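## Task

Press every drive blank that protrudes from the rack's front fully home so it latches, but leave any blank carrying a yellow sticker untouched. The rack is free-standing: it must not tilt beyond a slight amount (more fails the task) and must finish in its original position. A blank counts as done only if it stays seated without the robot holding it.

## Robot and tools

Robot: two xArm7 arms, left_arm and right_arm, each with seven revolute joints and a parallel two-finger gripper. The names are labels, not sides in a picture. Base of left_arm sits at (-0.055, +0.375, 0) m with identity orientation; right_arm's base is at (-0.004, -0.396, 0) m, quat_wxyz (+0.999, 0, 0, -0.053), i.e. turned slightly about z.

Scene frame: origin on the table surface midway between the arms, +x out across the table, +z up, left_arm on the +y side. All printed gripper positions and velocities use this frame (m, m/s, rad/s). The printed hand position is approximate, with larger error when the arm is stretched far.

Gripper geometry: fingers extend along the gripper's +z and close along its y. end_effector_position (link pinch) is between the pads when closed, roughly 2 cm short of the fingertips; closing pushes the tips about 10 mm further forward. For pushing blanks, a closed gripper's tips or the fingers' flat faces make a suitable pusher.

Tool execute_actions, argument actions: a list holding zero or one item. Empty list: no motion, just report state. An item with rows (and optional steps, 1 to 15, default 15) is a motion; an item with only steps (up to 300) is a wait measured from the previous result, with your reply time included. Each control step lasts 1/30 s. Each row drives one step; if rows are fewer than steps, the final row repeats. Optional pictures (true/false) controls whether camera images come back; by default they do.

Row layout: one flat list of 16 numbers covering both arms, always all 16. Positions 1-7 are left_arm joint targets, 8 is left opening, 9-15 are right_arm joint targets, 16 is right opening. Joint values are absolute target angles in radians (same convention as the Joint positions line), not offsets. Joint order and stated ranges per arm: waist -6.283..6.283, shoulder -2.059..2.094, upper arm roll -6.283..6.283, elbow -0.192..3.927, forearm roll -6.283..6.283, wrist pitch -1.693..3.142, wrist roll -6.283..6.283. A call is refused (nothing sent) when a target is beyond a range end by over 0.010 rad and further out than the joint's last reported angle. True ends may differ by up to 0.010 rad; requests past them are clipped, and "joint sent to its limit" may be printed (possibly about an earlier, still running move). Opening is absolute, -1 closed to +1 fully open.

Motion limits: joint targets move at most 3.14 rad/s with about 0.16 s of acceleration, joints of one arm synchronised. Each step the commanded angle stays within 0.623 rad of the measured one, and if targets would shift the gripper over 70 mm from where it is, they are scaled back. So large moves take several calls. Between calls the arms keep heading for the last sent row until they settle or a step is HELD.

Result lines: per-arm state with end_effector_position, end_effector_quat_wxyz and velocities; Joint positions and Joint velocities (seven joints in rad and rad/s, then finger gap in m, 0.084 when fully open); grip_measured (finger opening on the command scale); joint torques (raw drive output with offsets and noise, nonzero even in free air). "joint command not followed" means a clearance check altered targets; HELD marks steps where your row was partly or wholly not sent. MOTOR HOT appears at 65 °C; at 80 °C an OVER-TEMPERATURE FAULT brakes that arm until it cools. A TORQUE FAULT happens when contact torque hits a load limit (waist 47.5, shoulder 47.5, upper arm roll 28.5, elbow 28.5, forearm roll 28.5, wrist pitch 19, wrist roll 19 N m): the arm backs off a little, pauses 10 s and drops the rest of the call.

Gripping: command an opening below grip_measured to squeeze; lower means harder, about 24 N per pad maximum. Echoing grip_measured still presses lightly on parts up to about 6 cm.

Tool zoom_image: camera (cam_high, cam_left_wrist or cam_right_wrist) and region [x0, y0, x1, y1] in pixels of that camera's latest 504x504 image, origin top-left, at most 504 by 504. Gives a sharper crop; useful for checking sticker colours and which blanks still protrude. Wrist camera frame: +z forward, +x right in image, +y down.

Tool read_manual: optional section "licences"; returns licence texts only, no motion.

Tool finished_scene: scene = number of the scene being ended.

Cautions: the rack is loose, so push each blank straight along its slot direction with moderate force, approaching slowly; avoid side loads or high contact that could tip or slide the rack, and consider steadying it with the other arm without shoving it. Retract after each push so nothing is held in place by the robot. Do not touch blanks with the excluded sticker colour. Keep the arms from colliding or pressing on each other, do not knock anything off the table, and avoid slams, drops and very hard pushes.

Each tool is called after ">>>" as name(argument=value, ...) on one line, values as JSON.

## Session

>>> execute_actions(actions=[])

Scene clock: 0.00 s of 4500.00 s.
left_arm: end_effector_position=(+0.2269, -0.1149, +0.2875) grip_measured=+1.00 end_effector_quat_wxyz=(+0.374, +0.666, +0.182, +0.619) end_effector_velocity=(+0.000, -0.000, -0.000) end_effector_angular_velocity=(-0.000, +0.000, -0.001) | right_arm: end_effector_position=(+0.4663, -0.2819, +0.3287) grip_measured=+1.00 end_effector_quat_wxyz=(-0.119, +0.843, -0.524, -0.015) end_effector_velocity=(+0.000, -0.001, -0.000) end_effector_angular_velocity=(-0.001, +0.000, -0.001)
Joint positions: left_arm=[ 0.445 -1.656 -1.58   0.754 -0.33   0.035 -2.116  0.084] | right_arm=[ 0.26  -0.101 -0.008  1.248  0.213  1.225  1.198  0.084]
Joint velocities: left_arm=[ 0.001  0.    -0.     0.    -0.    -0.001 -0.     0.   ] | right_arm=[-0.001  0.     0.     0.    -0.001  0.    -0.     0.   ]
Joint torques (N m, as the arm reports them, + toward a larger angle): no reading
Motor temperatures (°C, as the motors report them): left_arm=[36 35 34 38 36 35 36] | right_arm=[36 38 37 37 38 40 36]

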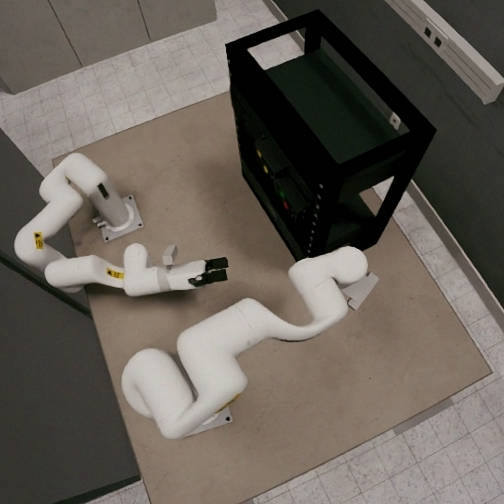

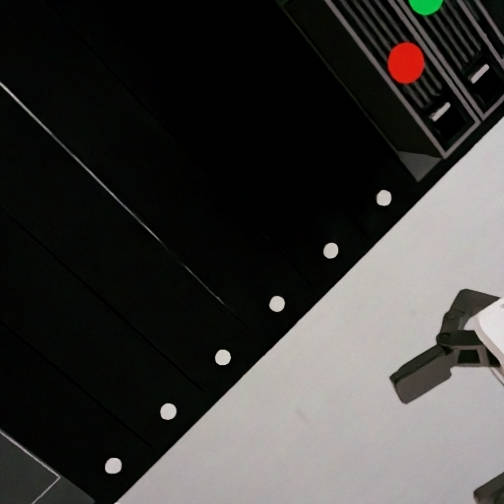

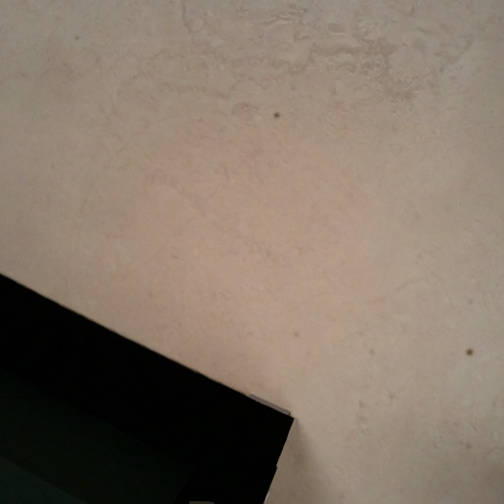

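>>> execute_actions(actions=[{"rows":[[0.445,-1.656,-1.58,0.754,-0.33,0.035,-2.116,-1,-0.6,-0.3,0,1.1,0.2,1.2,0.6,-1]],"steps":15}], pictures=false)

>>> execute_actions(actions=[{"rows":[[0.1,-1.2,-0.8,0.8,0,0.5,-1,-1,-0.7,-0.75,0,0.45,0,0.7,0,-1]],"steps":15}], pictures=false)

>>> execute_actions(actions=[{"steps":20}])

Scene clock: 11.47 s of 4500.00 s.
left_arm: end_effector_position=(+0.2268, -0.1151, +0.2874) grip_measured=-1.00 end_effector_quat_wxyz=(+0.375, +0.666, +0.183, +0.619) end_effector_velocity=(-0.000, -0.001, -0.001) end_effector_angular_velocity=(-0.000, +0.002, -0.001) | right_arm: end_effector_position=(+0.4595, -0.4374, +0.3410) grip_measured=-1.00 end_effector_quat_wxyz=(-0.122, +0.826, -0.549, +0.036) end_effector_velocity=(-0.068, -0.363, +0.021) end_effector_angular_velocity=(-0.118, -0.139, -0.314)
Joint positions: left_arm=[ 0.445 -1.656 -1.58   0.754 -0.33   0.035 -2.116  0.   ] | right_arm=[-0.07  -0.189 -0.005  1.183  0.207  1.214  0.934  0.   ]
Joint velocities: left_arm=[-0.     0.    -0.002  0.001 -0.002 -0.    -0.     0.   ] | right_arm=[-0.796 -0.165  0.005 -0.122 -0.01  -0.021 -0.495  0.   ]
Joint torques (N m, as the arm reports them, + toward a larger angle): left_arm=[-1.58 13.32 24.51  0.13 -1.18 -0.77  0.23] | right_arm=[  1.78 -19.91   1.9   10.67   0.1   -2.13   0.5 ]
Motor temperatures (°C, as the motors report them): left_arm=[36 36 38 38 36 35 36] | right_arm=[36 38 37 40 38 40 36]
Steps of this call (steps 1 to 90: nothing new was sent; then 7.97 s passed at rest; steps 91 to 105: all 15 steps of this action). Readings (joint positions):
91: left_arm=[0.445 -1.656 -1.580 0.753 -0.330 0.035 -2.116] | right_arm=[0.260 -0.101 -0.008 1.248 0.213 1.225 1.198]
92: left_arm=[0.445 -1.656 -1.580 0.754 -0.330 0.035 -2.116] | right_arm=[0.258 -0.102 -0.007 1.248 0.213 1.225 1.195]
94: left_arm=[0.445 -1.656 -1.580 0.754 -0.330 0.035 -2.116] | right_arm=[0.226 -0.112 -0.000 1.239 0.213 1.224 1.161]
98: left_arm=[0.445 -1.656 -1.580 0.754 -0.330 0.035 -2.116] | right_arm=[0.113 -0.146 -0.009 1.215 0.210 1.219 1.063]
105: the state above

Scene clock: 11.97 s of 4500.00 s.
left_arm: end_effector_position=(+0.1825, -0.0884, +0.4292) grip_measured=-1.00 end_effector_quat_wxyz=(+0.325, +0.682, +0.169, +0.633) end_effector_velocity=(-0.036, +0.153, +0.309) end_effector_angular_velocity=(+0.393, +0.041, +0.170) | right_arm: end_effector_position=(+0.3691, -0.5895, +0.3241) grip_measured=-1.00 end_effector_quat_wxyz=(-0.048, +0.843, -0.508, +0.170) end_effector_velocity=(-0.247, -0.237, -0.082) end_effector_angular_velocity=(-0.788, -0.086, +0.445)
Joint positions: left_arm=[ 0.288 -1.449 -1.249  0.776 -0.18   0.246 -1.774  0.   ] | right_arm=[-0.41  -0.474 -0.002  0.826  0.104  0.959  0.519  0.   ]
Joint velocities: left_arm=[-0.334  0.44   0.793  0.042  0.32   0.449  0.969  0.   ] | right_arm=[-0.666 -0.635  0.005 -0.861 -0.238 -0.594 -1.175  0.   ]
Joint torques (N m, as the arm reports them, + toward a larger angle): left_arm=[-1.35 12.5  23.73  3.64 -0.72 -1.34  0.44] | right_arm=[  1.07 -12.31   2.07  11.06  -0.15  -2.04   0.35]
Motor temperatures (°C, as the motors report them): left_arm=[36 36 38 38 36 35 36] | right_arm=[36 38 37 40 38 40 36]
Steps of this call (steps 1 to 15: all 15 steps of this action). Readings (joint positions):
1: left_arm=[0.445 -1.656 -1.580 0.754 -0.330 0.035 -2.116] | right_arm=[-0.097 -0.195 -0.005 1.179 0.207 1.213 0.917]
2: left_arm=[0.444 -1.655 -1.578 0.754 -0.329 0.037 -2.113] | right_arm=[-0.122 -0.201 -0.005 1.173 0.206 1.211 0.899]
4: left_arm=[0.427 -1.631 -1.551 0.754 -0.309 0.065 -2.077] | right_arm=[-0.166 -0.234 -0.005 1.136 0.194 1.182 0.857]
8: left_arm=[0.366 -1.553 -1.433 0.767 -0.256 0.139 -1.970] | right_arm=[-0.256 -0.326 -0.004 1.028 0.160 1.097 0.751]
15: the state above

Scene clock: 12.63 s of 4500.00 s.
left_arm: end_effector_position=(+0.2052, +0.0390, +0.5505) grip_measured=-1.00 end_effector_quat_wxyz=(+0.124, +0.757, +0.056, +0.640) end_effector_velocity=(+0.000, +0.012, +0.006) end_effector_angular_velocity=(+0.154, +0.019, -0.018) | right_arm: end_effector_position=(+0.2555, -0.6649, +0.2816) grip_measured=-1.00 end_effector_quat_wxyz=(+0.097, +0.891, -0.380, +0.228) end_effector_velocity=(-0.007, -0.003, -0.004) end_effector_angular_velocity=(-0.014, +0.008, +0.006)
Joint positions: left_arm=[ 0.103 -1.204 -0.808  0.799 -0.003  0.496 -1.014  0.   ] | right_arm=[-0.698 -0.748  0.001  0.453  0.001  0.701  0.002  0.   ]
Joint velocities: left_arm=[-0.039  0.034  0.047  0.014  0.034  0.047  0.169  0.   ] | right_arm=[-0.016 -0.013 -0.002 -0.02  -0.005 -0.012 -0.025  0.   ]
Joint torques (N m, as the arm reports them, + toward a larger angle): left_arm=[-1.3   6.37 16.45  8.72 -0.16 -2.42  0.06] | right_arm=[ 1.5  -5.29  1.7  11.34 -0.07 -2.36  0.53]
Motor temperatures (°C, as the motors report them): left_arm=[36 36 38 38 36 35 36] | right_arm=[36 38 37 40 38 40 36]
Steps of this call (steps 1 to 20: the robot went on to your last target). Readings (joint positions):
1: left_arm=[0.277 -1.434 -1.223 0.777 -0.169 0.261 -1.740] | right_arm=[-0.433 -0.495 -0.002 0.797 0.096 0.939 0.479]
2: left_arm=[0.266 -1.419 -1.196 0.779 -0.159 0.276 -1.705] | right_arm=[-0.455 -0.517 -0.002 0.768 0.088 0.919 0.438]
4: left_arm=[0.243 -1.390 -1.143 0.781 -0.137 0.306 -1.628] | right_arm=[-0.501 -0.561 -0.002 0.708 0.072 0.878 0.355]
8: left_arm=[0.199 -1.331 -1.037 0.787 -0.095 0.366 -1.445] | right_arm=[-0.595 -0.650 -0.001 0.586 0.038 0.793 0.187]
20: the state above

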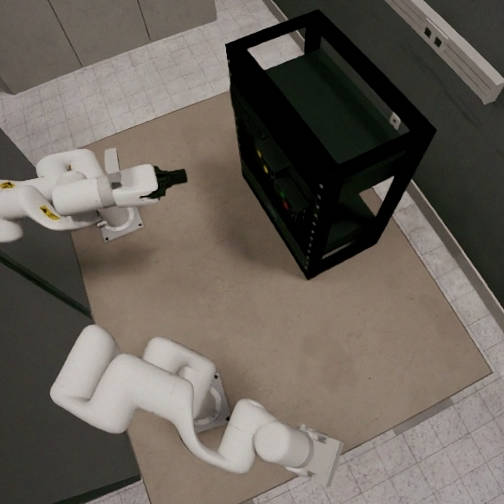

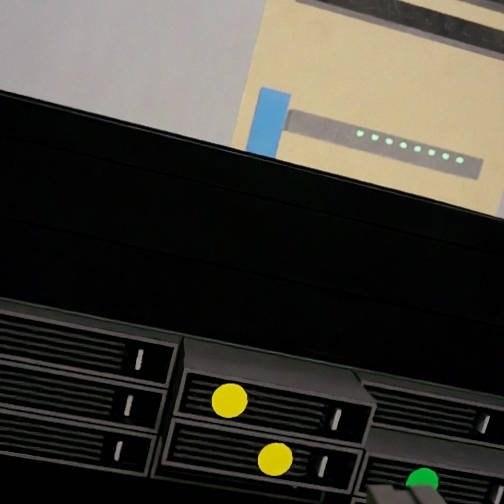

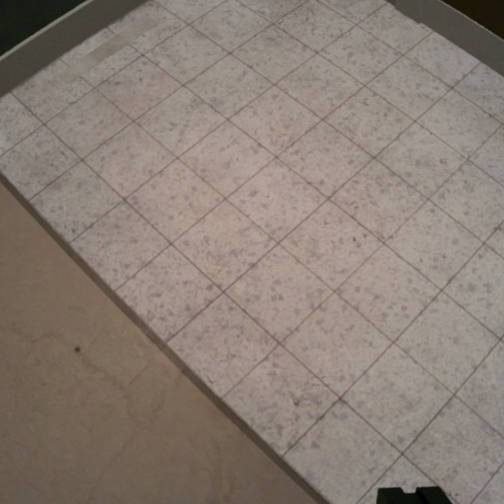

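>>> execute_actions(actions=[{"rows":[[-0.6,-0.9,0,0.8,0,0.65,0,-1,-0.7,-0.75,0,0.45,0,0.7,0,-1]],"steps":15}], pictures=false)

>>> execute_actions(actions=[{"steps":15}])

Scene clock: 19.43 s of 4500.00 s.
left_arm: end_effector_position=(+0.2359, +0.1348, +0.5766) grip_measured=-1.00 end_effector_quat_wxyz=(+0.163, +0.828, -0.149, +0.515) end_effector_velocity=(+0.191, +0.175, -0.104) end_effector_angular_velocity=(+0.960, +0.148, -1.120) | right_arm: end_effector_position=(+0.2545, -0.6653, +0.2810) grip_measured=-1.00 end_effector_quat_wxyz=(+0.097, +0.891, -0.380, +0.228) end_effector_velocity=(-0.000, -0.000, +0.001) end_effector_angular_velocity=(-0.001, -0.001, -0.002)
Joint positions: left_arm=[-0.447 -0.962 -0.194  0.8   -0.     0.619 -0.302  0.   ] | right_arm=[-0.7  -0.75  0.    0.45  0.    0.7   0.    0.  ]
Joint velocities: left_arm=[-1.053  0.424  1.332  0.011  0.001  0.211  2.061  0.   ] | right_arm=[-0.001 -0.     0.     0.001 -0.    -0.     0.001  0.   ]
Joint torques (N m, as the arm reports them, + toward a larger angle): left_arm=[-0.37  1.27  3.84 10.83  0.44 -2.97  0.  ] | right_arm=[ 1.15 -5.23  1.51 11.22 -0.12 -2.27  0.56]
Motor temperatures (°C, as the motors report them): left_arm=[36 36 38 39 36 35 36] | right_arm=[36 38 37 42 38 40 36]
Steps of this call (steps 1 to 30: the robot went on to your last target; steps 31 to 90: nothing new was sent; then 3.30 s passed at rest; steps 91 to 105: all 15 steps of this action). Readings (joint positions):
91: left_arm=[0.100 -1.200 -0.800 0.800 0.000 0.500 -1.000] | right_arm=[-0.700 -0.750 -0.000 0.450 0.000 0.700 -0.000]
92: left_arm=[0.098 -1.199 -0.798 0.800 0.000 0.501 -0.997] | right_arm=[-0.700 -0.750 -0.000 0.450 -0.000 0.700 0.000]
94: left_arm=[0.062 -1.182 -0.767 0.799 0.000 0.510 -0.959] | right_arm=[-0.700 -0.750 -0.000 0.450 -0.000 0.700 -0.000]
98: left_arm=[-0.165 -1.080 -0.535 0.805 -0.000 0.560 -0.735] | right_arm=[-0.700 -0.750 0.000 0.450 0.000 0.700 -0.000]
105: the state above

Scene clock: 19.93 s of 4500.00 s.
left_arm: end_effector_position=(+0.2650, +0.1551, +0.5525) grip_measured=-1.00 end_effector_quat_wxyz=(+0.148, +0.826, -0.256, +0.479) end_effector_velocity=(+0.005, +0.004, -0.004) end_effector_angular_velocity=(+0.004, +0.009, -0.001) | right_arm: end_effector_position=(+0.2545, -0.6653, +0.2810) grip_measured=-1.00 end_effector_quat_wxyz=(+0.097, +0.891, -0.380, +0.228) end_effector_velocity=(-0.000, -0.000, -0.000) end_effector_angular_velocity=(+0.001, -0.001, -0.002)
Joint positions: left_arm=[-0.599 -0.901 -0.002  0.8    0.     0.65  -0.001  0.   ] | right_arm=[-0.7  -0.75 -0.    0.45  0.    0.7   0.    0.  ]
Joint velocities: left_arm=[-0.006  0.005  0.018 -0.002 -0.     0.002  0.014  0.   ] | right_arm=[-0.001  0.    -0.    -0.     0.001 -0.    -0.     0.   ]
Joint torques (N m, as the arm reports them, + toward a larger angle): left_arm=[-1.28 -2.38  0.73 12.18  0.44 -3.3   0.09] | right_arm=[ 0.93 -4.81  1.47 11.29 -0.15 -2.38  0.39]
Motor temperatures (°C, as the motors report them): left_arm=[36 36 38 39 36 35 36] | right_arm=[36 38 37 42 38 40 36]
Steps of this call (steps 1 to 15: the robot went on to your last target). Readings (joint positions):
1: left_arm=[-0.481 -0.948 -0.150 0.800 -0.000 0.626 -0.235] | right_arm=[-0.700 -0.750 -0.000 0.450 -0.000 0.700 -0.000]
2: left_arm=[-0.512 -0.935 -0.109 0.800 -0.000 0.632 -0.174] | right_arm=[-0.700 -0.750 -0.000 0.450 0.000 0.700 -0.000]
4: left_arm=[-0.559 -0.915 -0.049 0.798 -0.000 0.642 -0.082] | right_arm=[-0.700 -0.750 0.000 0.450 -0.000 0.700 0.000]
8: left_arm=[-0.591 -0.902 -0.012 0.798 0.000 0.649 -0.017] | right_arm=[-0.700 -0.750 -0.000 0.450 -0.000 0.700 0.000]
15: the state above

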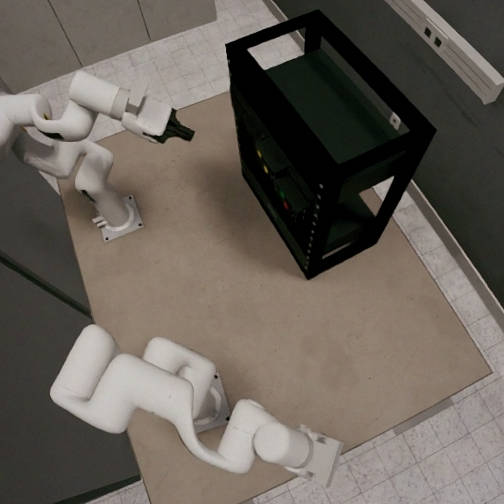

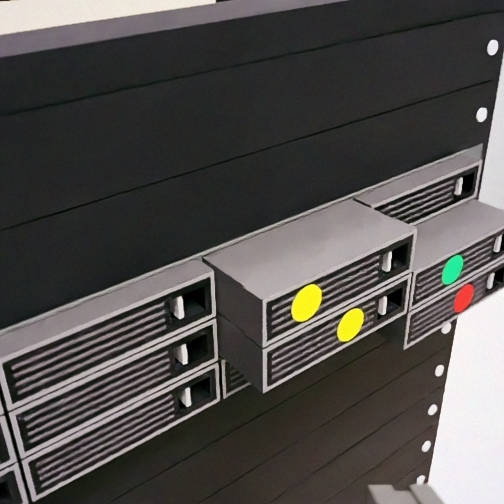

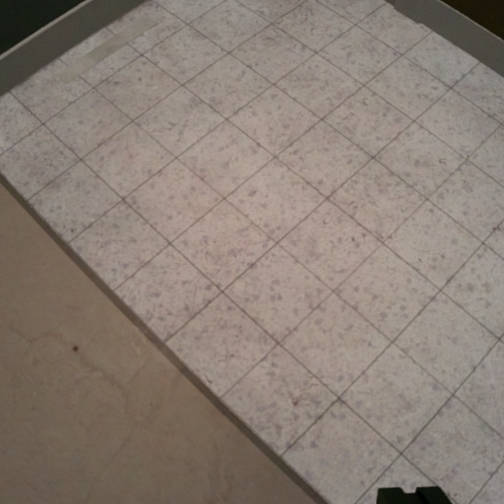

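>>> execute_actions(actions=[{"rows":[[0.5,-0.75,0,0.45,0,0.7,0,-1,-0.5,-0.75,0,0.2,0,-0.62,0,-1]],"steps":15}], pictures=false)

>>> execute_actions(actions=[{"steps":12}], pictures=false)

>>> execute_actions(actions=[{"rows":[[0.5,-0.75,0,0.45,0,0.7,0,-1,0.74,-0.75,0,0.2,0,-0.62,0,-1]],"steps":15}], pictures=false)

>>> execute_actions(actions=[{"steps":12}], pictures=false)

>>> execute_actions(actions=[{"rows":[[0.5,-0.75,0,0.45,0,0.7,0,-1,0.73,-0.443,0,0.33,0,-0.798,0,-1]],"steps":15}])

Scene clock: 51.80 s of 4500.00 s.
left_arm: end_effector_position=(+0.3282, +0.2585, +0.4368) grip_measured=-1.00 end_effector_quat_wxyz=(+0.059, +0.907, -0.135, +0.395) end_effector_velocity=(+0.089, +0.303, -0.225) end_effector_angular_velocity=(+0.130, +0.428, +0.787) | right_arm: end_effector_position=(+0.3410, -0.6443, +0.3470) grip_measured=-1.00 end_effector_quat_wxyz=(+0.163, +0.807, -0.261, +0.504) end_effector_velocity=(+0.062, -0.023, +0.420) end_effector_angular_velocity=(-0.965, -1.356, +0.042)
Joint positions: left_arm=[-0.295 -0.838 -0.     0.655 -0.     0.671 -0.     0.   ] | right_arm=[-0.518 -0.75   0.001  0.224 -0.    -0.143 -0.     0.   ]
Joint velocities: left_arm=[ 0.787  0.122  0.    -0.285 -0.     0.04   0.     0.   ] | right_arm=[ 0.051 -0.009 -0.012 -0.04   0.003 -1.696 -0.     0.   ]
Joint torques (N m, as the arm reports them, + toward a larger angle): left_arm=[-0.81 -5.27  1.19 12.81  0.57 -3.37  0.24] | right_arm=[ 0.03 -3.91  1.41 10.61 -0.27 -2.25  0.47]
Motor temperatures (°C, as the motors report them): left_arm=[36 36 35 42 36 35 36] | right_arm=[36 38 37 44 38 40 36]
Steps of this call (steps 1 to 15: the robot went on to your last target; steps 16 to 90: nothing new was sent; then 28.37 s passed at rest; steps 91 to 105: all 15 steps of this action). Readings (joint positions):
91: left_arm=[-0.600 -0.900 -0.000 0.800 -0.000 0.650 0.000] | right_arm=[-0.700 -0.750 -0.000 0.450 -0.000 0.700 -0.000]
92: left_arm=[-0.598 -0.900 -0.000 0.799 -0.000 0.650 0.000] | right_arm=[-0.699 -0.750 -0.000 0.449 -0.000 0.697 0.000]
94: left_arm=[-0.566 -0.894 -0.003 0.785 0.000 0.652 0.000] | right_arm=[-0.688 -0.750 -0.001 0.435 0.000 0.658 0.000]
98: left_arm=[-0.469 -0.869 0.000 0.727 -0.000 0.661 -0.000] | right_arm=[-0.606 -0.750 -0.000 0.332 0.000 0.394 0.000]
105: the state above

Scene clock: 52.20 s of 4500.00 s.
left_arm: end_effector_position=(+0.3388, +0.3923, +0.3631) grip_measured=-1.00 end_effector_quat_wxyz=(-0.007, +0.944, +0.021, +0.330) end_effector_velocity=(-0.042, +0.345, -0.161) end_effector_angular_velocity=(-0.015, +0.329, +0.879) | right_arm: end_effector_position=(+0.3370, -0.6327, +0.4535) grip_measured=-1.00 end_effector_quat_wxyz=(+0.210, +0.680, -0.213, +0.670) end_effector_velocity=(-0.009, +0.010, +0.032) end_effector_angular_velocity=(-0.085, -0.123, +0.007)
Joint positions: left_arm=[ 0.044 -0.797  0.     0.56   0.     0.684 -0.     0.   ] | right_arm=[-0.501 -0.75  -0.     0.201  0.    -0.605  0.     0.   ]
Joint velocities: left_arm=[ 0.878  0.09   0.    -0.21  -0.     0.03  -0.     0.   ] | right_arm=[ 0.008  0.004 -0.    -0.017  0.    -0.17   0.     0.   ]
Joint torques (N m, as the arm reports them, + toward a larger angle): left_arm=[-1.62 -5.1   0.92 13.03  0.6  -3.33  0.05] | right_arm=[ 0.6  -3.26  1.56 10.44 -0.18 -1.92  0.44]
Motor temperatures (°C, as the motors report them): left_arm=[36 36 35 42 36 35 36] | right_arm=[36 38 37 44 38 40 36]
Steps of this call (steps 1 to 12: the robot went on to your last target). Readings (joint positions):
1: left_arm=[-0.268 -0.834 -0.000 0.645 -0.000 0.672 -0.000] | right_arm=[-0.517 -0.750 0.000 0.223 0.000 -0.199 -0.000]
2: left_arm=[-0.242 -0.830 0.000 0.636 0.000 0.673 0.000] | right_arm=[-0.515 -0.750 0.000 0.221 0.000 -0.254 0.000]
4: left_arm=[-0.187 -0.822 0.000 0.619 -0.000 0.676 -0.000] | right_arm=[-0.511 -0.750 -0.000 0.215 0.000 -0.364 0.000]
8: left_arm=[-0.073 -0.809 0.000 0.588 -0.000 0.680 -0.000] | right_arm=[-0.503 -0.750 0.000 0.205 0.000 -0.548 0.000]
12: the state above

Scene clock: 52.70 s of 4500.00 s.
left_arm: end_effector_position=(+0.2795, +0.5440, +0.2862) grip_measured=-1.00 end_effector_quat_wxyz=(-0.058, +0.941, +0.224, +0.246) end_effector_velocity=(-0.094, +0.127, -0.079) end_effector_angular_velocity=(-0.083, +0.149, +0.418) | right_arm: end_effector_position=(+0.4013, -0.4823, +0.4559) grip_measured=-1.00 end_effector_quat_wxyz=(+0.074, +0.705, -0.074, +0.702) end_effector_velocity=(+0.082, +0.385, +0.002) end_effector_angular_velocity=(+0.001, -0.007, +0.950)
Joint positions: left_arm=[ 0.466 -0.753  0.002  0.457 -0.     0.699 -0.     0.   ] | right_arm=[-0.104 -0.75   0.     0.2   -0.    -0.617 -0.     0.   ]
Joint velocities: left_arm=[ 0.412  0.046  0.006 -0.109 -0.003  0.016 -0.001  0.   ] | right_arm=[ 0.951 -0.    -0.001  0.001  0.002 -0.006  0.     0.   ]
Joint torques (N m, as the arm reports them, + toward a larger angle): left_arm=[-6.62 -7.45 -1.66 14.24  0.43 -3.42  0.05] | right_arm=[ 0.81 -3.67  1.46 10.23  0.01 -2.02  0.44]
Motor temperatures (°C, as the motors report them): left_arm=[36 36 35 42 36 35 36] | right_arm=[36 38 37 44 38 40 36]
Steps of this call (steps 1 to 15: all 15 steps of this action). Readings (joint positions):
1: left_arm=[0.073 -0.794 0.000 0.553 0.000 0.685 -0.000] | right_arm=[-0.501 -0.750 -0.000 0.200 0.000 -0.610 -0.000]
2: left_arm=[0.102 -0.791 0.000 0.546 0.000 0.686 -0.000] | right_arm=[-0.498 -0.750 -0.000 0.200 0.000 -0.613 0.000]
4: left_arm=[0.161 -0.785 0.000 0.532 0.000 0.688 -0.000] | right_arm=[-0.463 -0.750 -0.002 0.200 0.001 -0.615 0.000]
8: left_arm=[0.280 -0.773 0.000 0.503 0.000 0.692 -0.000] | right_arm=[-0.326 -0.750 0.001 0.200 -0.000 -0.615 -0.000]
15: the state above

Scene clock: 53.10 s of 4500.00 s.
left_arm: end_effector_position=(+0.2726, +0.5536, +0.2813) grip_measured=-1.00 end_effector_quat_wxyz=(-0.061, +0.939, +0.239, +0.240) end_effector_velocity=(-0.002, +0.003, -0.002) end_effector_angular_velocity=(-0.002, +0.002, +0.009) | right_arm: end_effector_position=(+0.4044, -0.3256, +0.4563) grip_measured=-1.00 end_effector_quat_wxyz=(-0.060, +0.705, +0.060, +0.704) end_effector_velocity=(-0.067, +0.387, +0.001) end_effector_angular_velocity=(+0.002, -0.003, +0.949)
Joint positions: left_arm=[ 0.499 -0.75  -0.     0.45   0.     0.7    0.     0.   ] | right_arm=[ 0.277 -0.75   0.     0.2   -0.    -0.618 -0.     0.   ]
Joint velocities: left_arm=[ 0.008  0.001  0.001 -0.002  0.    -0.    -0.     0.   ] | right_arm=[ 0.95   0.    -0.001  0.     0.001 -0.003  0.     0.   ]
Joint torques (N m, as the arm reports them, + toward a larger angle): left_arm=[-1.24 -5.83  0.92 13.02  0.5  -3.22  0.1 ] | right_arm=[ 0.79 -3.43  1.59 10.2  -0.29 -2.13  0.43]
Motor temperatures (°C, as the motors report them): left_arm=[36 36 35 42 36 35 36] | right_arm=[36 38 37 44 38 40 36]
Steps of this call (steps 1 to 12: the robot went on to your last target). Readings (joint positions):
1: left_arm=[0.478 -0.752 0.001 0.454 -0.000 0.700 -0.000] | right_arm=[-0.072 -0.750 0.000 0.200 -0.000 -0.617 -0.000]
2: left_arm=[0.485 -0.751 0.001 0.453 -0.000 0.700 -0.000] | right_arm=[-0.040 -0.750 0.000 0.200 -0.000 -0.617 -0.000]
4: left_arm=[0.493 -0.751 -0.000 0.452 -0.000 0.700 0.000] | right_arm=[0.023 -0.750 0.000 0.200 -0.000 -0.617 -0.000]
8: left_arm=[0.498 -0.750 -0.001 0.451 0.000 0.700 0.000] | right_arm=[0.150 -0.750 0.000 0.200 -0.000 -0.618 -0.000]
12: the state above

Scene clock: 53.60 s of 4500.00 s.
left_arm: end_effector_position=(+0.2723, +0.5539, +0.2810) grip_measured=-1.00 end_effector_quat_wxyz=(-0.061, +0.939, +0.240, +0.240) end_effector_velocity=(+0.000, +0.000, +0.000) end_effector_angular_velocity=(+0.001, +0.001, -0.000) | right_arm: end_effector_position=(+0.3817, -0.1401, +0.4413) grip_measured=-1.00 end_effector_quat_wxyz=(-0.204, +0.678, +0.205, +0.676) end_effector_velocity=(-0.072, +0.231, -0.040) end_effector_angular_velocity=(-0.020, +0.007, +0.499)
Joint positions: left_arm=[ 0.5  -0.75 -0.    0.45  0.    0.7   0.    0.  ] | right_arm=[ 0.691 -0.474  0.001  0.316 -0.    -0.779 -0.     0.   ]
Joint velocities: left_arm=[ 0.     0.    -0.001  0.001  0.001  0.001  0.     0.   ] | right_arm=[ 0.476  0.384  0.022  0.151 -0.005 -0.215  0.     0.   ]
Joint torques (N m, as the arm reports them, + toward a larger angle): left_arm=[-1.56 -5.94  0.73 13.06  0.47 -3.26  0.17] | right_arm=[ -6.25 -15.18  -1.58   9.42   0.47  -2.07   0.35]
Motor temperatures (°C, as the motors report them): left_arm=[36 36 35 42 36 35 36] | right_arm=[36 38 37 44 38 40 36]
Steps of this call (steps 1 to 15: all 15 steps of this action). Readings (joint positions):
1: left_arm=[0.499 -0.750 -0.000 0.450 0.000 0.700 0.000] | right_arm=[0.309 -0.750 0.000 0.200 -0.000 -0.618 -0.000]
2: left_arm=[0.499 -0.750 -0.000 0.450 0.000 0.700 0.000] | right_arm=[0.340 -0.749 0.000 0.201 -0.000 -0.619 -0.000]
4: left_arm=[0.500 -0.750 -0.000 0.450 0.000 0.700 0.000] | right_arm=[0.395 -0.722 0.000 0.213 -0.000 -0.637 -0.000]
8: left_arm=[0.500 -0.750 -0.000 0.450 0.000 0.700 0.000] | right_arm=[0.511 -0.620 -0.000 0.255 0.000 -0.694 -0.000]
15: the state above

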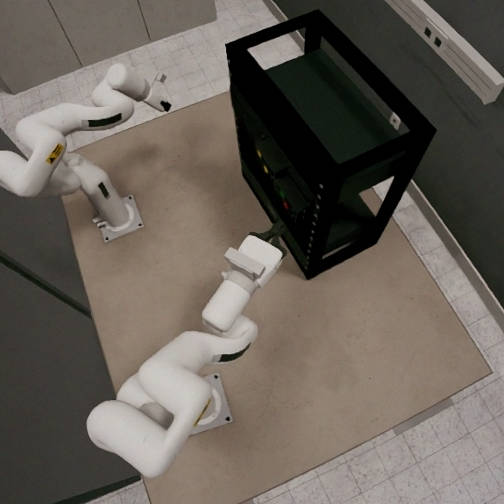

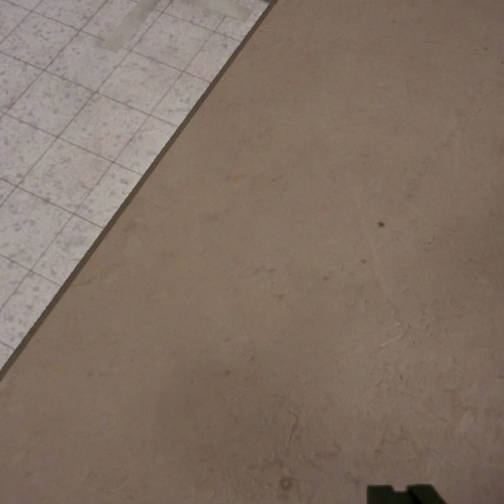

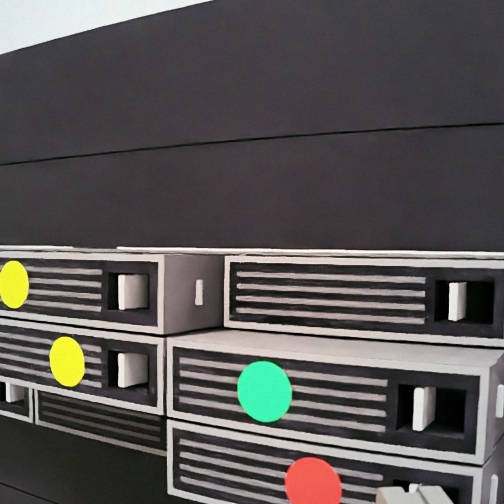

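>>> execute_actions(actions=[{"rows":[[0.5,-0.75,0,0.45,0,0.7,0,-1,0.73,-0.443,0,0.33,0,-0.798,0,-1],[0.5,-0.75,0,0.45,0,0.7,0,-1,0.73,-0.443,0,0.33,0,-0.798,0,-1],[0.5,-0.75,0,0.45,0,0.7,0,-1,0.73,-0.443,0,0.33,0,-0.798,0,-1],[0.5,-0.75,0,0.45,0,0.7,0,-1,0.73,-0.443,0,0.33,0,-0.798,0,-1],[0.5,-0.75,0,0.45,0,0.7,0,-1,0.73,-0.443,0,0.33,0,-0.798,0,-1],[0.5,-0.75,0,0.45,0,0.7,0,-1,0.705,-0.37,0,0.388,0,-0.813,0,-1],[0.5,-0.75,0,0.45,0,0.7,0,-1,0.705,-0.37,0,0.388,0,-0.813,0,-1],[0.5,-0.75,0,0.45,0,0.7,0,-1,0.705,-0.37,0,0.388,0,-0.813,0,-1],[0.5,-0.75,0,0.45,0,0.7,0,-1,0.681,-0.296,0,0.447,0,-0.828,0,-1]],"steps":15}], pictures=false)

>>> execute_actions(actions=[{"rows":[[0.5,-0.75,0,0.45,0,0.7,0,-1,0.671,-0.266,0,0.475,0,-0.83,0,-1],[0.5,-0.75,0,0.45,0,0.7,0,-1,0.671,-0.266,0,0.475,0,-0.83,0,-1],[0.5,-0.75,0,0.45,0,0.7,0,-1,0.671,-0.266,0,0.475,0,-0.83,0,-1],[0.5,-0.75,0,0.45,0,0.7,0,-1,0.662,-0.236,0,0.503,0,-0.831,0,-1],[0.5,-0.75,0,0.45,0,0.7,0,-1,0.662,-0.236,0,0.503,0,-0.831,0,-1],[0.5,-0.75,0,0.45,0,0.7,0,-1,0.662,-0.236,0,0.503,0,-0.831,0,-1],[0.5,-0.75,0,0.45,0,0.7,0,-1,0.652,-0.207,0,0.532,0,-0.833,0,-1],[0.5,-0.75,0,0.45,0,0.7,0,-1,0.652,-0.207,0,0.532,0,-0.833,0,-1],[0.5,-0.75,0,0.45,0,0.7,0,-1,0.652,-0.207,0,0.532,0,-0.833,0,-1],[0.5,-0.75,0,0.45,0,0.7,0,-1,0.645,-0.185,0,0.553,0,-0.834,0,-1]],"steps":15}])

Scene clock: 72.57 s of 4500.00 s.
left_arm: end_effector_position=(+0.2723, +0.5539, +0.2810) grip_measured=-1.00 end_effector_quat_wxyz=(-0.061, +0.939, +0.240, +0.240) end_effector_velocity=(+0.000, -0.000, +0.001) end_effector_angular_velocity=(+0.001, -0.001, -0.001) | right_arm: end_effector_position=(+0.4149, -0.1215, +0.4388) grip_measured=-1.00 end_effector_quat_wxyz=(-0.202, +0.678, +0.202, +0.677) end_effector_velocity=(+0.051, +0.017, -0.005) end_effector_angular_velocity=(-0.011, -0.013, -0.028)
Joint positions: left_arm=[ 0.5  -0.75 -0.    0.45  0.    0.7   0.    0.  ] | right_arm=[ 0.687 -0.314 -0.     0.432 -0.    -0.824 -0.     0.   ]
Joint velocities: left_arm=[ 0.    -0.    -0.001  0.001 -0.    -0.    -0.     0.   ] | right_arm=[-0.064  0.213  0.029  0.16  -0.01  -0.057 -0.     0.   ]
Joint torques (N m, as the arm reports them, + toward a larger angle): left_arm=[-1.28 -5.84  0.8  12.88  0.43 -3.2   0.12] | right_arm=[  0.57 -15.6   -0.28   9.25   0.66  -1.51   0.49]
Motor temperatures (°C, as the motors report them): left_arm=[36 36 35 43 36 35 36] | right_arm=[36 38 37 44 38 40 36]
Steps of this call (steps 1 to 30: the robot went on to your last target; steps 31 to 90: nothing new was sent; then 15.47 s passed at rest; steps 91 to 105: all 15 steps of this action). Readings (joint positions):
91: left_arm=[0.500 -0.750 -0.000 0.450 -0.000 0.700 -0.000] | right_arm=[0.730 -0.443 -0.000 0.330 -0.000 -0.798 -0.000]
92: left_arm=[0.500 -0.750 -0.000 0.450 -0.000 0.700 -0.000] | right_arm=[0.730 -0.443 0.000 0.330 -0.000 -0.798 -0.000]
94: left_arm=[0.500 -0.750 -0.000 0.450 0.000 0.700 -0.000] | right_arm=[0.730 -0.443 0.000 0.330 -0.000 -0.798 0.000]
98: left_arm=[0.500 -0.750 0.000 0.450 0.000 0.700 -0.000] | right_arm=[0.726 -0.432 0.001 0.339 -0.000 -0.801 -0.000]
105: the state above

Scene clock: 73.07 s of 4500.00 s.
left_arm: end_effector_position=(+0.2723, +0.5539, +0.2810) grip_measured=-1.00 end_effector_quat_wxyz=(-0.061, +0.939, +0.240, +0.240) end_effector_velocity=(+0.000, -0.001, +0.000) end_effector_angular_velocity=(-0.001, -0.000, -0.001) | right_arm: end_effector_position=(+0.4508, -0.1179, +0.4384) grip_measured=-1.00 end_effector_quat_wxyz=(-0.191, +0.680, +0.192, +0.681) end_effector_velocity=(+0.001, +0.023, +0.001) end_effector_angular_velocity=(+0.001, -0.034, +0.037)
Joint positions: left_arm=[ 0.5  -0.75 -0.    0.45  0.    0.7  -0.    0.  ] | right_arm=[ 0.65  -0.197  0.004  0.537 -0.002 -0.837  0.     0.   ]
Joint velocities: left_arm=[-0.002 -0.    -0.     0.    -0.001  0.    -0.001  0.   ] | right_arm=[-0.013  0.066  0.04   0.043 -0.015 -0.052  0.001  0.   ]
Joint torques (N m, as the arm reports them, + toward a larger angle): left_arm=[-1.5  -6.19  0.83 12.99  0.46 -3.29  0.23] | right_arm=[-10.25  -8.27 -11.55  18.1    3.57   0.61   0.44]
Motor temperatures (°C, as the motors report them): left_arm=[36 36 35 43 36 35 36] | right_arm=[36 38 37 44 38 40 36]
Steps of this call (steps 1 to 15: all 15 steps of this action). Readings (joint positions):
1: left_arm=[0.500 -0.750 -0.000 0.450 -0.000 0.700 0.000] | right_arm=[0.685 -0.308 0.001 0.436 -0.000 -0.825 0.000]
2: left_arm=[0.500 -0.750 0.000 0.450 -0.000 0.700 -0.000] | right_arm=[0.684 -0.302 0.001 0.440 -0.001 -0.826 -0.000]
4: left_arm=[0.500 -0.750 -0.000 0.450 0.000 0.700 0.000] | right_arm=[0.679 -0.286 0.002 0.454 -0.001 -0.828 -0.000]
8: left_arm=[0.500 -0.750 0.000 0.450 -0.000 0.700 -0.000] | right_arm=[0.667 -0.250 0.002 0.488 -0.001 -0.830 -0.000]
15: the state above

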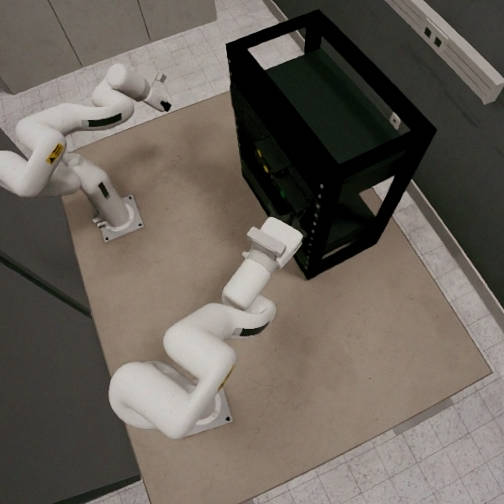

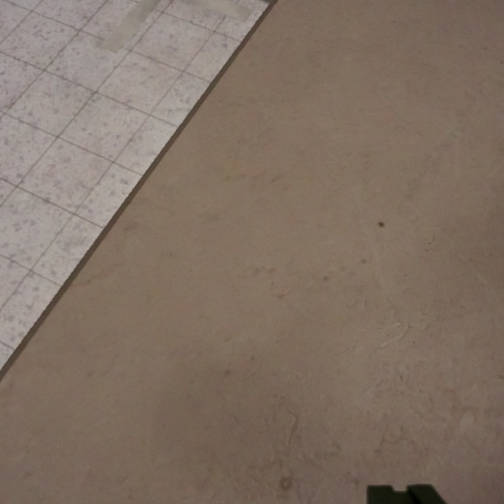

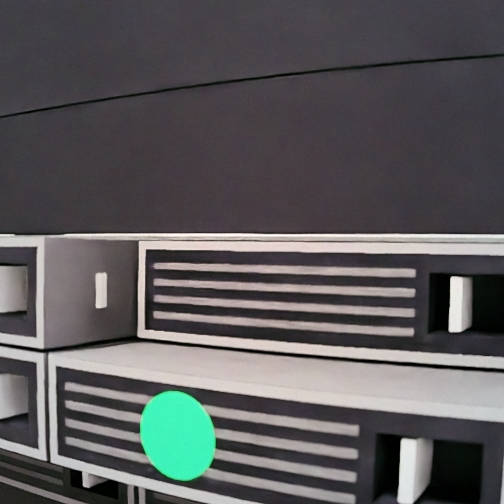

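>>> execute_actions(actions=[{"rows":[[0.5,-0.75,0,0.45,0,0.7,0,-1,0.638,-0.162,0,0.574,0,-0.835,0,-1],[0.5,-0.75,0,0.45,0,0.7,0,-1,0.638,-0.162,0,0.574,0,-0.835,0,-1],[0.5,-0.75,0,0.45,0,0.7,0,-1,0.638,-0.162,0,0.574,0,-0.835,0,-1],[0.5,-0.75,0,0.45,0,0.7,0,-1,0.638,-0.162,0,0.574,0,-0.835,0,-1],[0.5,-0.75,0,0.45,0,0.7,0,-1,0.638,-0.162,0,0.574,0,-0.835,0,-1],[0.5,-0.75,0,0.45,0,0.7,0,-1,0.633,-0.147,0,0.588,0,-0.836,0,-1]],"steps":15}])

Scene clock: 89.60 s of 4500.00 s.
left_arm: end_effector_position=(+0.2723, +0.5539, +0.2810) grip_measured=-1.00 end_effector_quat_wxyz=(-0.061, +0.939, +0.240, +0.240) end_effector_velocity=(-0.000, +0.000, -0.000) end_effector_angular_velocity=(+0.002, -0.000, -0.001) | right_arm: end_effector_position=(+0.4657, -0.1173, +0.4448) grip_measured=-1.00 end_effector_quat_wxyz=(-0.188, +0.675, +0.187, +0.689) end_effector_velocity=(-0.003, +0.001, -0.002) end_effector_angular_velocity=(-0.001, -0.004, +0.004)
Joint positions: left_arm=[ 0.5  -0.75  0.    0.45  0.    0.7   0.    0.  ] | right_arm=[ 0.634 -0.151  0.007  0.588 -0.003 -0.851  0.     0.   ]
Joint velocities: left_arm=[-0.     0.     0.001 -0.001  0.002 -0.001  0.001  0.   ] | right_arm=[-0.002  0.002  0.005 -0.008 -0.002 -0.014 -0.001  0.   ]
Joint torques (N m, as the arm reports them, + toward a larger angle): left_arm=[-1.51 -6.21  0.8  13.04  0.33 -3.17  0.23] | right_arm=[-20.31   9.65 -21.12  15.22   6.78   5.91   0.26]
Motor temperatures (°C, as the motors report them): left_arm=[36 36 35 43 36 35 36] | right_arm=[37 38 40 52 39 42 36]
Steps of this call (steps 1 to 15: the robot went on to your last target; steps 16 to 90: nothing new was sent; then 13.03 s passed at rest; steps 91 to 105: all 15 steps of this action). Readings (joint positions):
91: left_arm=[0.500 -0.750 -0.000 0.450 -0.000 0.700 0.000] | right_arm=[0.645 -0.185 0.006 0.548 -0.003 -0.842 0.000]
92: left_arm=[0.500 -0.750 0.000 0.450 0.000 0.700 -0.000] | right_arm=[0.645 -0.184 0.006 0.549 -0.003 -0.842 0.000]
94: left_arm=[0.500 -0.750 0.000 0.450 -0.000 0.700 0.000] | right_arm=[0.642 -0.177 0.007 0.556 -0.003 -0.846 0.000]
98: left_arm=[0.500 -0.750 -0.000 0.450 0.000 0.700 -0.000] | right_arm=[0.638 -0.163 0.006 0.575 -0.003 -0.848 0.000]
105: the state above

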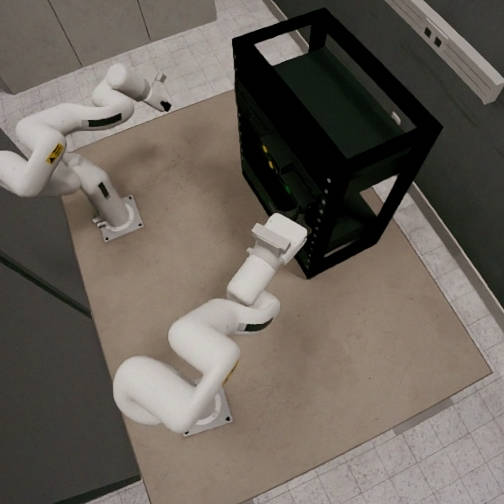

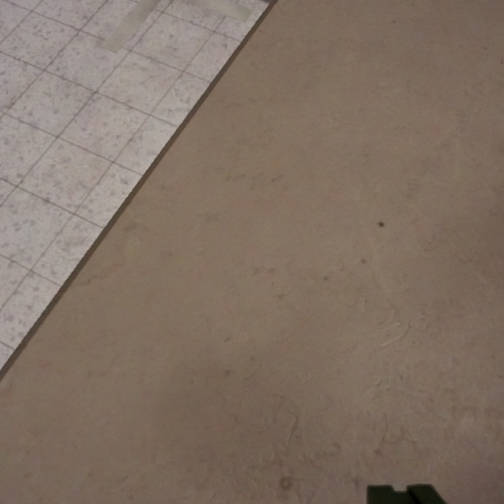

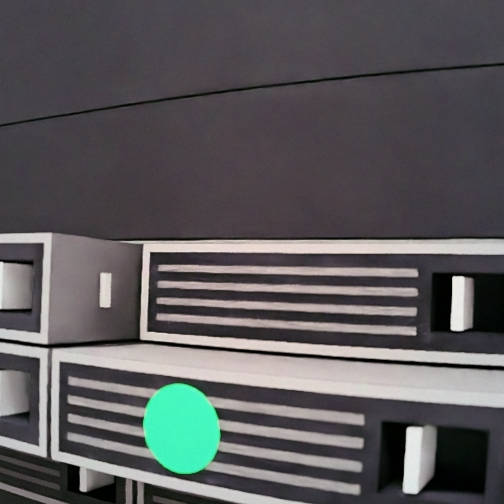

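>>> execute_actions(actions=[{"rows":[[0.5,-0.75,0,0.45,0,0.7,0,-1,0.73,-0.443,0,0.33,0,-0.798,0,-1]],"steps":15}], pictures=false)

>>> execute_actions(actions=[{"rows":[[0.5,-0.75,0,0.45,0,0.7,0,-1,0.75,-0.6,0,0.35,0,-0.35,0,-1]],"steps":15}])

Scene clock: 96.30 s of 4500.00 s.
left_arm: end_effector_position=(+0.2723, +0.5539, +0.2810) grip_measured=-1.00 end_effector_quat_wxyz=(-0.061, +0.939, +0.240, +0.240) end_effector_velocity=(-0.000, +0.001, +0.000) end_effector_angular_velocity=(-0.001, -0.002, +0.002) | right_arm: end_effector_position=(+0.3800, -0.1241, +0.4412) grip_measured=-1.00 end_effector_quat_wxyz=(-0.215, +0.673, +0.214, +0.675) end_effector_velocity=(-0.029, +0.007, -0.020) end_effector_angular_velocity=(-0.029, +0.024, +0.047)
Joint positions: left_arm=[ 0.5  -0.75  0.    0.45 -0.    0.7  -0.    0.  ] | right_arm=[ 0.726 -0.436 -0.002  0.339  0.001 -0.799 -0.     0.   ]
Joint velocities: left_arm=[-0.    -0.     0.003  0.    -0.001 -0.     0.001  0.   ] | right_arm=[ 0.032 -0.064  0.012 -0.086 -0.006  0.014 -0.     0.   ]
Joint torques (N m, as the arm reports them, + toward a larger angle): left_arm=[-1.37 -6.18  0.93 13.    0.33 -3.12  0.12] | right_arm=[ 0.45 -8.86  1.2   9.85 -0.16 -1.88  0.4 ]
Motor temperatures (°C, as the motors report them): left_arm=[36 36 35 44 36 35 36] | right_arm=[37 38 40 52 39 43 36]
Steps of this call (steps 1 to 15: the robot went on to your last target; steps 16 to 90: nothing new was sent; then 3.20 s passed at rest; steps 91 to 105: all 15 steps of this action). Readings (joint positions):
91: left_arm=[0.500 -0.750 -0.000 0.450 0.000 0.700 0.000] | right_arm=[0.633 -0.151 0.008 0.588 -0.004 -0.852 -0.000]
92: left_arm=[0.500 -0.750 -0.000 0.450 -0.000 0.700 -0.000] | right_arm=[0.634 -0.153 0.007 0.586 -0.004 -0.851 -0.000]
94: left_arm=[0.500 -0.750 0.000 0.450 -0.000 0.700 0.000] | right_arm=[0.644 -0.182 0.003 0.561 -0.002 -0.837 -0.000]
98: left_arm=[0.500 -0.750 0.000 0.450 0.000 0.700 -0.000] | right_arm=[0.691 -0.337 -0.010 0.416 0.004 -0.806 -0.000]
105: the state above

Scene clock: 96.80 s of 4500.00 s.
left_arm: end_effector_position=(+0.2723, +0.5539, +0.2810) grip_measured=-1.00 end_effector_quat_wxyz=(-0.061, +0.939, +0.240, +0.240) end_effector_velocity=(-0.000, +0.000, +0.000) end_effector_angular_velocity=(-0.001, -0.001, +0.001) | right_arm: end_effector_position=(+0.3683, -0.1174, +0.4090) grip_measured=-1.00 end_effector_quat_wxyz=(-0.192, +0.754, +0.251, +0.577) end_effector_velocity=(-0.005, -0.000, -0.020) end_effector_angular_velocity=(-0.059, +0.077, +0.006)
Joint positions: left_arm=[ 0.5  -0.75  0.    0.45  0.    0.7   0.    0.  ] | right_arm=[ 0.749 -0.596 -0.     0.349  0.    -0.361 -0.     0.   ]
Joint velocities: left_arm=[ 0.     0.     0.     0.    -0.001  0.    -0.     0.   ] | right_arm=[ 0.005 -0.032  0.    -0.003 -0.001  0.126 -0.     0.   ]
Joint torques (N m, as the arm reports them, + toward a larger angle): left_arm=[-1.28 -5.86  0.92 12.99  0.26 -3.19  0.14] | right_arm=[ 0.68 -7.52  1.47 10.77 -0.09 -2.24  0.49]
Motor temperatures (°C, as the motors report them): left_arm=[36 36 35 44 36 35 36] | right_arm=[37 38 40 52 39 43 36]
Steps of this call (steps 1 to 15: all 15 steps of this action). Readings (joint positions):
1: left_arm=[0.500 -0.750 0.000 0.450 0.000 0.700 0.000] | right_arm=[0.727 -0.438 -0.002 0.337 0.001 -0.799 -0.000]
2: left_arm=[0.500 -0.750 -0.000 0.450 0.000 0.700 0.000] | right_arm=[0.728 -0.440 -0.002 0.335 0.001 -0.796 -0.000]
4: left_arm=[0.500 -0.750 0.000 0.450 0.000 0.700 0.000] | right_arm=[0.730 -0.453 -0.001 0.334 0.000 -0.757 -0.000]
8: left_arm=[0.500 -0.750 -0.000 0.450 -0.000 0.700 0.000] | right_arm=[0.742 -0.538 -0.000 0.344 0.000 -0.526 -0.000]
15: the state above

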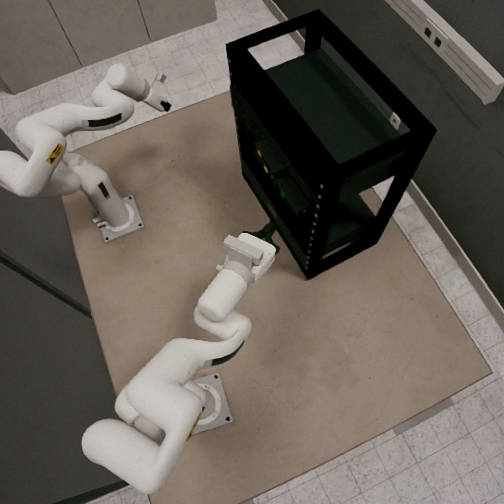

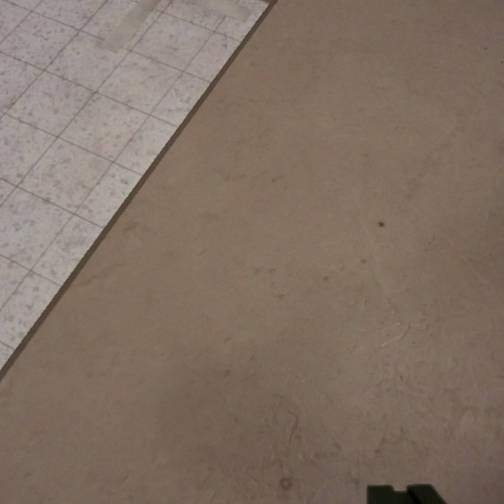

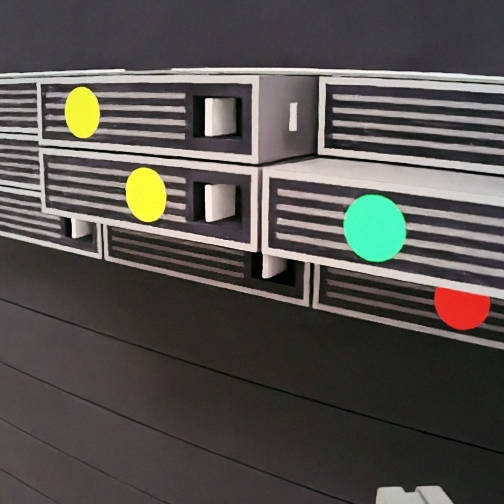

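>>> execute_actions(actions=[{"rows":[[0.5,-0.75,0,0.45,0,0.7,0,-1,0.73,-0.5,0,0.364,0,-0.707,0,-1]],"steps":15}], pictures=false)

>>> execute_actions(actions=[{"rows":[[0.5,-0.75,0,0.45,0,0.7,0,-1,0.705,-0.425,0,0.421,0,-0.725,0,-1],[0.5,-0.75,0,0.45,0,0.7,0,-1,0.705,-0.425,0,0.421,0,-0.725,0,-1],[0.5,-0.75,0,0.45,0,0.7,0,-1,0.705,-0.425,0,0.421,0,-0.725,0,-1],[0.5,-0.75,0,0.45,0,0.7,0,-1,0.705,-0.425,0,0.421,0,-0.725,0,-1],[0.5,-0.75,0,0.45,0,0.7,0,-1,0.681,-0.35,0,0.479,0,-0.742,0,-1],[0.5,-0.75,0,0.45,0,0.7,0,-1,0.681,-0.35,0,0.479,0,-0.742,0,-1],[0.5,-0.75,0,0.45,0,0.7,0,-1,0.681,-0.35,0,0.479,0,-0.742,0,-1],[0.5,-0.75,0,0.45,0,0.7,0,-1,0.681,-0.35,0,0.479,0,-0.742,0,-1],[0.5,-0.75,0,0.45,0,0.7,0,-1,0.671,-0.32,0,0.506,0,-0.745,0,-1],[0.5,-0.75,0,0.45,0,0.7,0,-1,0.671,-0.32,0,0.506,0,-0.745,0,-1],[0.5,-0.75,0,0.45,0,0.7,0,-1,0.671,-0.32,0,0.506,0,-0.745,0,-1],[0.5,-0.75,0,0.45,0,0.7,0,-1,0.662,-0.289,0,0.533,0,-0.748,0,-1]],"steps":15}], pictures=false)

>>> execute_actions(actions=[{"rows":[[0.5,-0.75,0,0.45,0,0.7,0,-1,0.662,-0.289,0,0.533,0,-0.748,0,-1],[0.5,-0.75,0,0.45,0,0.7,0,-1,0.662,-0.289,0,0.533,0,-0.748,0,-1],[0.5,-0.75,0,0.45,0,0.7,0,-1,0.652,-0.259,0,0.56,0,-0.752,0,-1],[0.5,-0.75,0,0.45,0,0.7,0,-1,0.652,-0.259,0,0.56,0,-0.752,0,-1],[0.5,-0.75,0,0.45,0,0.7,0,-1,0.652,-0.259,0,0.56,0,-0.752,0,-1],[0.5,-0.75,0,0.45,0,0.7,0,-1,0.652,-0.259,0,0.56,0,-0.752,0,-1],[0.5,-0.75,0,0.45,0,0.7,0,-1,0.643,-0.228,0,0.588,0,-0.755,0,-1]],"steps":15}])

Scene clock: 118.10 s of 4500.00 s.
left_arm: end_effector_position=(+0.2723, +0.5539, +0.2810) grip_measured=-1.00 end_effector_quat_wxyz=(-0.061, +0.939, +0.240, +0.240) end_effector_velocity=(-0.001, +0.001, +0.000) end_effector_angular_velocity=(-0.001, +0.000, +0.002) | right_arm: end_effector_position=(+0.3762, -0.1225, +0.4608) grip_measured=-1.00 end_effector_quat_wxyz=(-0.216, +0.675, +0.217, +0.671) end_effector_velocity=(-0.001, -0.003, +0.014) end_effector_angular_velocity=(+0.038, -0.052, -0.004)
Joint positions: left_arm=[ 0.5  -0.75  0.    0.45  0.    0.7   0.    0.  ] | right_arm=[ 0.73  -0.502  0.     0.364 -0.    -0.7   -0.     0.   ]
Joint velocities: left_arm=[0.002 0.    0.002 0.001 0.001 0.002 0.    0.   ] | right_arm=[-0.004  0.017  0.     0.003  0.001 -0.078 -0.     0.   ]
Joint torques (N m, as the arm reports them, + toward a larger angle): left_arm=[-1.23 -6.17  0.66 13.04  0.39 -3.18  0.06] | right_arm=[ 0.86 -9.46  1.5   9.93 -0.15 -1.68  0.48]
Motor temperatures (°C, as the motors report them): left_arm=[36 36 34 44 36 35 36] | right_arm=[36 38 38 47 38 42 36]
Steps of this call (steps 1 to 30: the robot went on to your last target; steps 31 to 90: nothing new was sent; then 17.80 s passed at rest; steps 91 to 105: all 15 steps of this action). Readings (joint positions):
91: left_arm=[0.500 -0.750 -0.000 0.450 0.000 0.700 -0.000] | right_arm=[0.750 -0.600 0.000 0.350 0.000 -0.350 -0.000]
92: left_arm=[0.500 -0.750 -0.000 0.450 0.000 0.700 -0.000] | right_arm=[0.750 -0.599 0.000 0.350 -0.000 -0.353 -0.000]
94: left_arm=[0.500 -0.750 -0.000 0.450 -0.000 0.700 0.000] | right_arm=[0.748 -0.589 0.000 0.351 -0.000 -0.391 -0.000]
98: left_arm=[0.500 -0.750 -0.000 0.450 0.000 0.700 0.000] | right_arm=[0.736 -0.532 -0.000 0.360 0.000 -0.593 0.000]
105: the state above

Scene clock: 118.60 s of 4500.00 s.
left_arm: end_effector_position=(+0.2723, +0.5539, +0.2810) grip_measured=-1.00 end_effector_quat_wxyz=(-0.061, +0.939, +0.240, +0.240) end_effector_velocity=(-0.000, +0.000, -0.000) end_effector_angular_velocity=(+0.001, +0.001, -0.000) | right_arm: end_effector_position=(+0.4310, -0.1201, +0.4623) grip_measured=-1.00 end_effector_quat_wxyz=(-0.197, +0.679, +0.197, +0.679) end_effector_velocity=(+0.092, +0.006, -0.001) end_effector_angular_velocity=(-0.003, +0.007, -0.086)
Joint positions: left_arm=[ 0.5  -0.75 -0.    0.45  0.    0.7  -0.    0.  ] | right_arm=[ 0.671 -0.315  0.001  0.51  -0.    -0.745  0.     0.   ]
Joint velocities: left_arm=[ 0.001  0.    -0.001 -0.     0.001  0.     0.     0.   ] | right_arm=[-0.085  0.296 -0.001  0.257 -0.001 -0.031  0.001  0.   ]
Joint torques (N m, as the arm reports them, + toward a larger angle): left_arm=[-1.45 -6.26  1.07 12.86  0.38 -3.1   0.11] | right_arm=[ -0.29 -15.61  -0.88   9.26   0.63  -1.8    0.41]
Motor temperatures (°C, as the motors report them): left_arm=[36 36 34 44 36 35 36] | right_arm=[36 38 38 47 38 42 36]
Steps of this call (steps 1 to 15: all 15 steps of this action). Readings (joint positions):
1: left_arm=[0.500 -0.750 -0.000 0.450 0.000 0.700 0.000] | right_arm=[0.730 -0.501 0.000 0.364 -0.000 -0.702 -0.000]
2: left_arm=[0.500 -0.750 -0.000 0.450 -0.000 0.700 -0.000] | right_arm=[0.730 -0.499 0.000 0.365 -0.000 -0.704 -0.000]
4: left_arm=[0.500 -0.750 -0.000 0.450 -0.000 0.700 -0.000] | right_arm=[0.721 -0.475 0.001 0.384 -0.000 -0.712 -0.000]
8: left_arm=[0.500 -0.750 0.000 0.450 0.000 0.700 0.000] | right_arm=[0.700 -0.408 0.000 0.435 -0.000 -0.729 -0.000]
15: the state above

Scene clock: 119.10 s of 4500.00 s.
left_arm: end_effector_position=(+0.2723, +0.5539, +0.2810) grip_measured=-1.00 end_effector_quat_wxyz=(-0.061, +0.939, +0.240, +0.240) end_effector_velocity=(+0.000, +0.000, +0.000) end_effector_angular_velocity=(+0.002, +0.000, -0.001) | right_arm: end_effector_position=(+0.4532, -0.1168, +0.4630) grip_measured=-1.00 end_effector_quat_wxyz=(-0.191, +0.678, +0.192, +0.683) end_effector_velocity=(+0.012, +0.001, +0.005) end_effector_angular_velocity=(+0.005, -0.008, -0.009)
Joint positions: left_arm=[ 0.5  -0.75  0.    0.45 -0.    0.7   0.    0.  ] | right_arm=[ 0.647 -0.238  0.006  0.577 -0.002 -0.762  0.     0.   ]
Joint velocities: left_arm=[-0.001 -0.     0.    -0.     0.002 -0.001 -0.     0.   ] | right_arm=[-0.008  0.034 -0.002  0.04  -0.    -0.003  0.     0.   ]
Joint torques (N m, as the arm reports them, + toward a larger angle): left_arm=[-1.68 -5.91  0.78 12.96  0.42 -3.27  0.07] | right_arm=[-14.42   7.88 -15.15  17.88   4.66   3.73   0.36]
Motor temperatures (°C, as the motors report them): left_arm=[36 36 34 44 36 35 36] | right_arm=[36 38 38 47 38 42 36]
Steps of this call (steps 1 to 15: all 15 steps of this action). Readings (joint positions):
1: left_arm=[0.500 -0.750 -0.000 0.450 -0.000 0.700 -0.000] | right_arm=[0.668 -0.307 0.001 0.517 -0.000 -0.746 0.000]
2: left_arm=[0.500 -0.750 -0.000 0.450 -0.000 0.700 0.000] | right_arm=[0.666 -0.301 0.001 0.522 -0.001 -0.747 0.000]
4: left_arm=[0.500 -0.750 -0.000 0.450 -0.000 0.700 0.000] | right_arm=[0.664 -0.293 0.001 0.529 -0.001 -0.748 0.000]
8: left_arm=[0.500 -0.750 -0.000 0.450 -0.000 0.700 -0.000] | right_arm=[0.655 -0.266 0.001 0.553 -0.000 -0.751 0.000]
15: the state above

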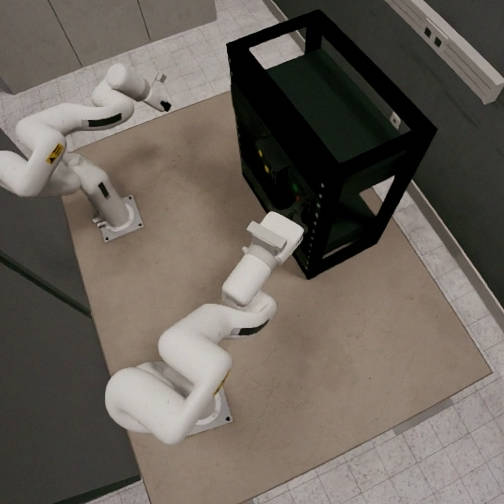

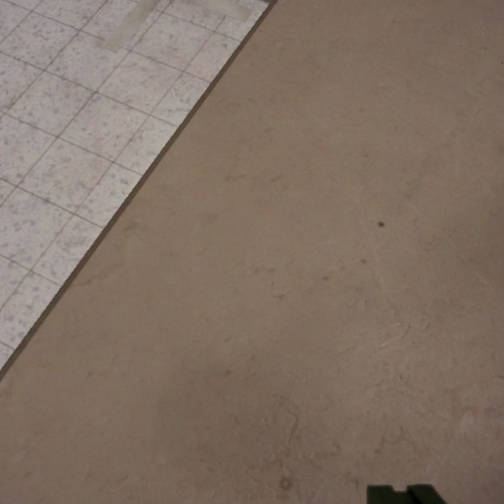

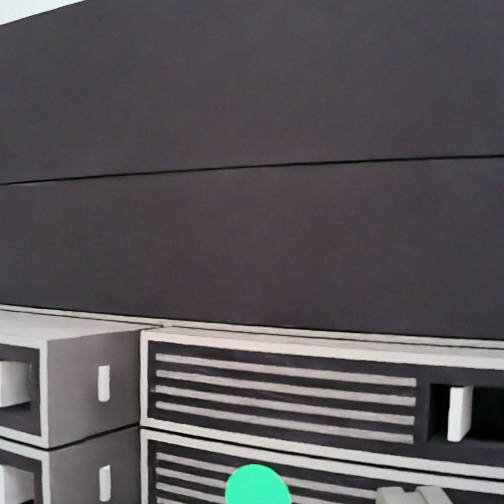

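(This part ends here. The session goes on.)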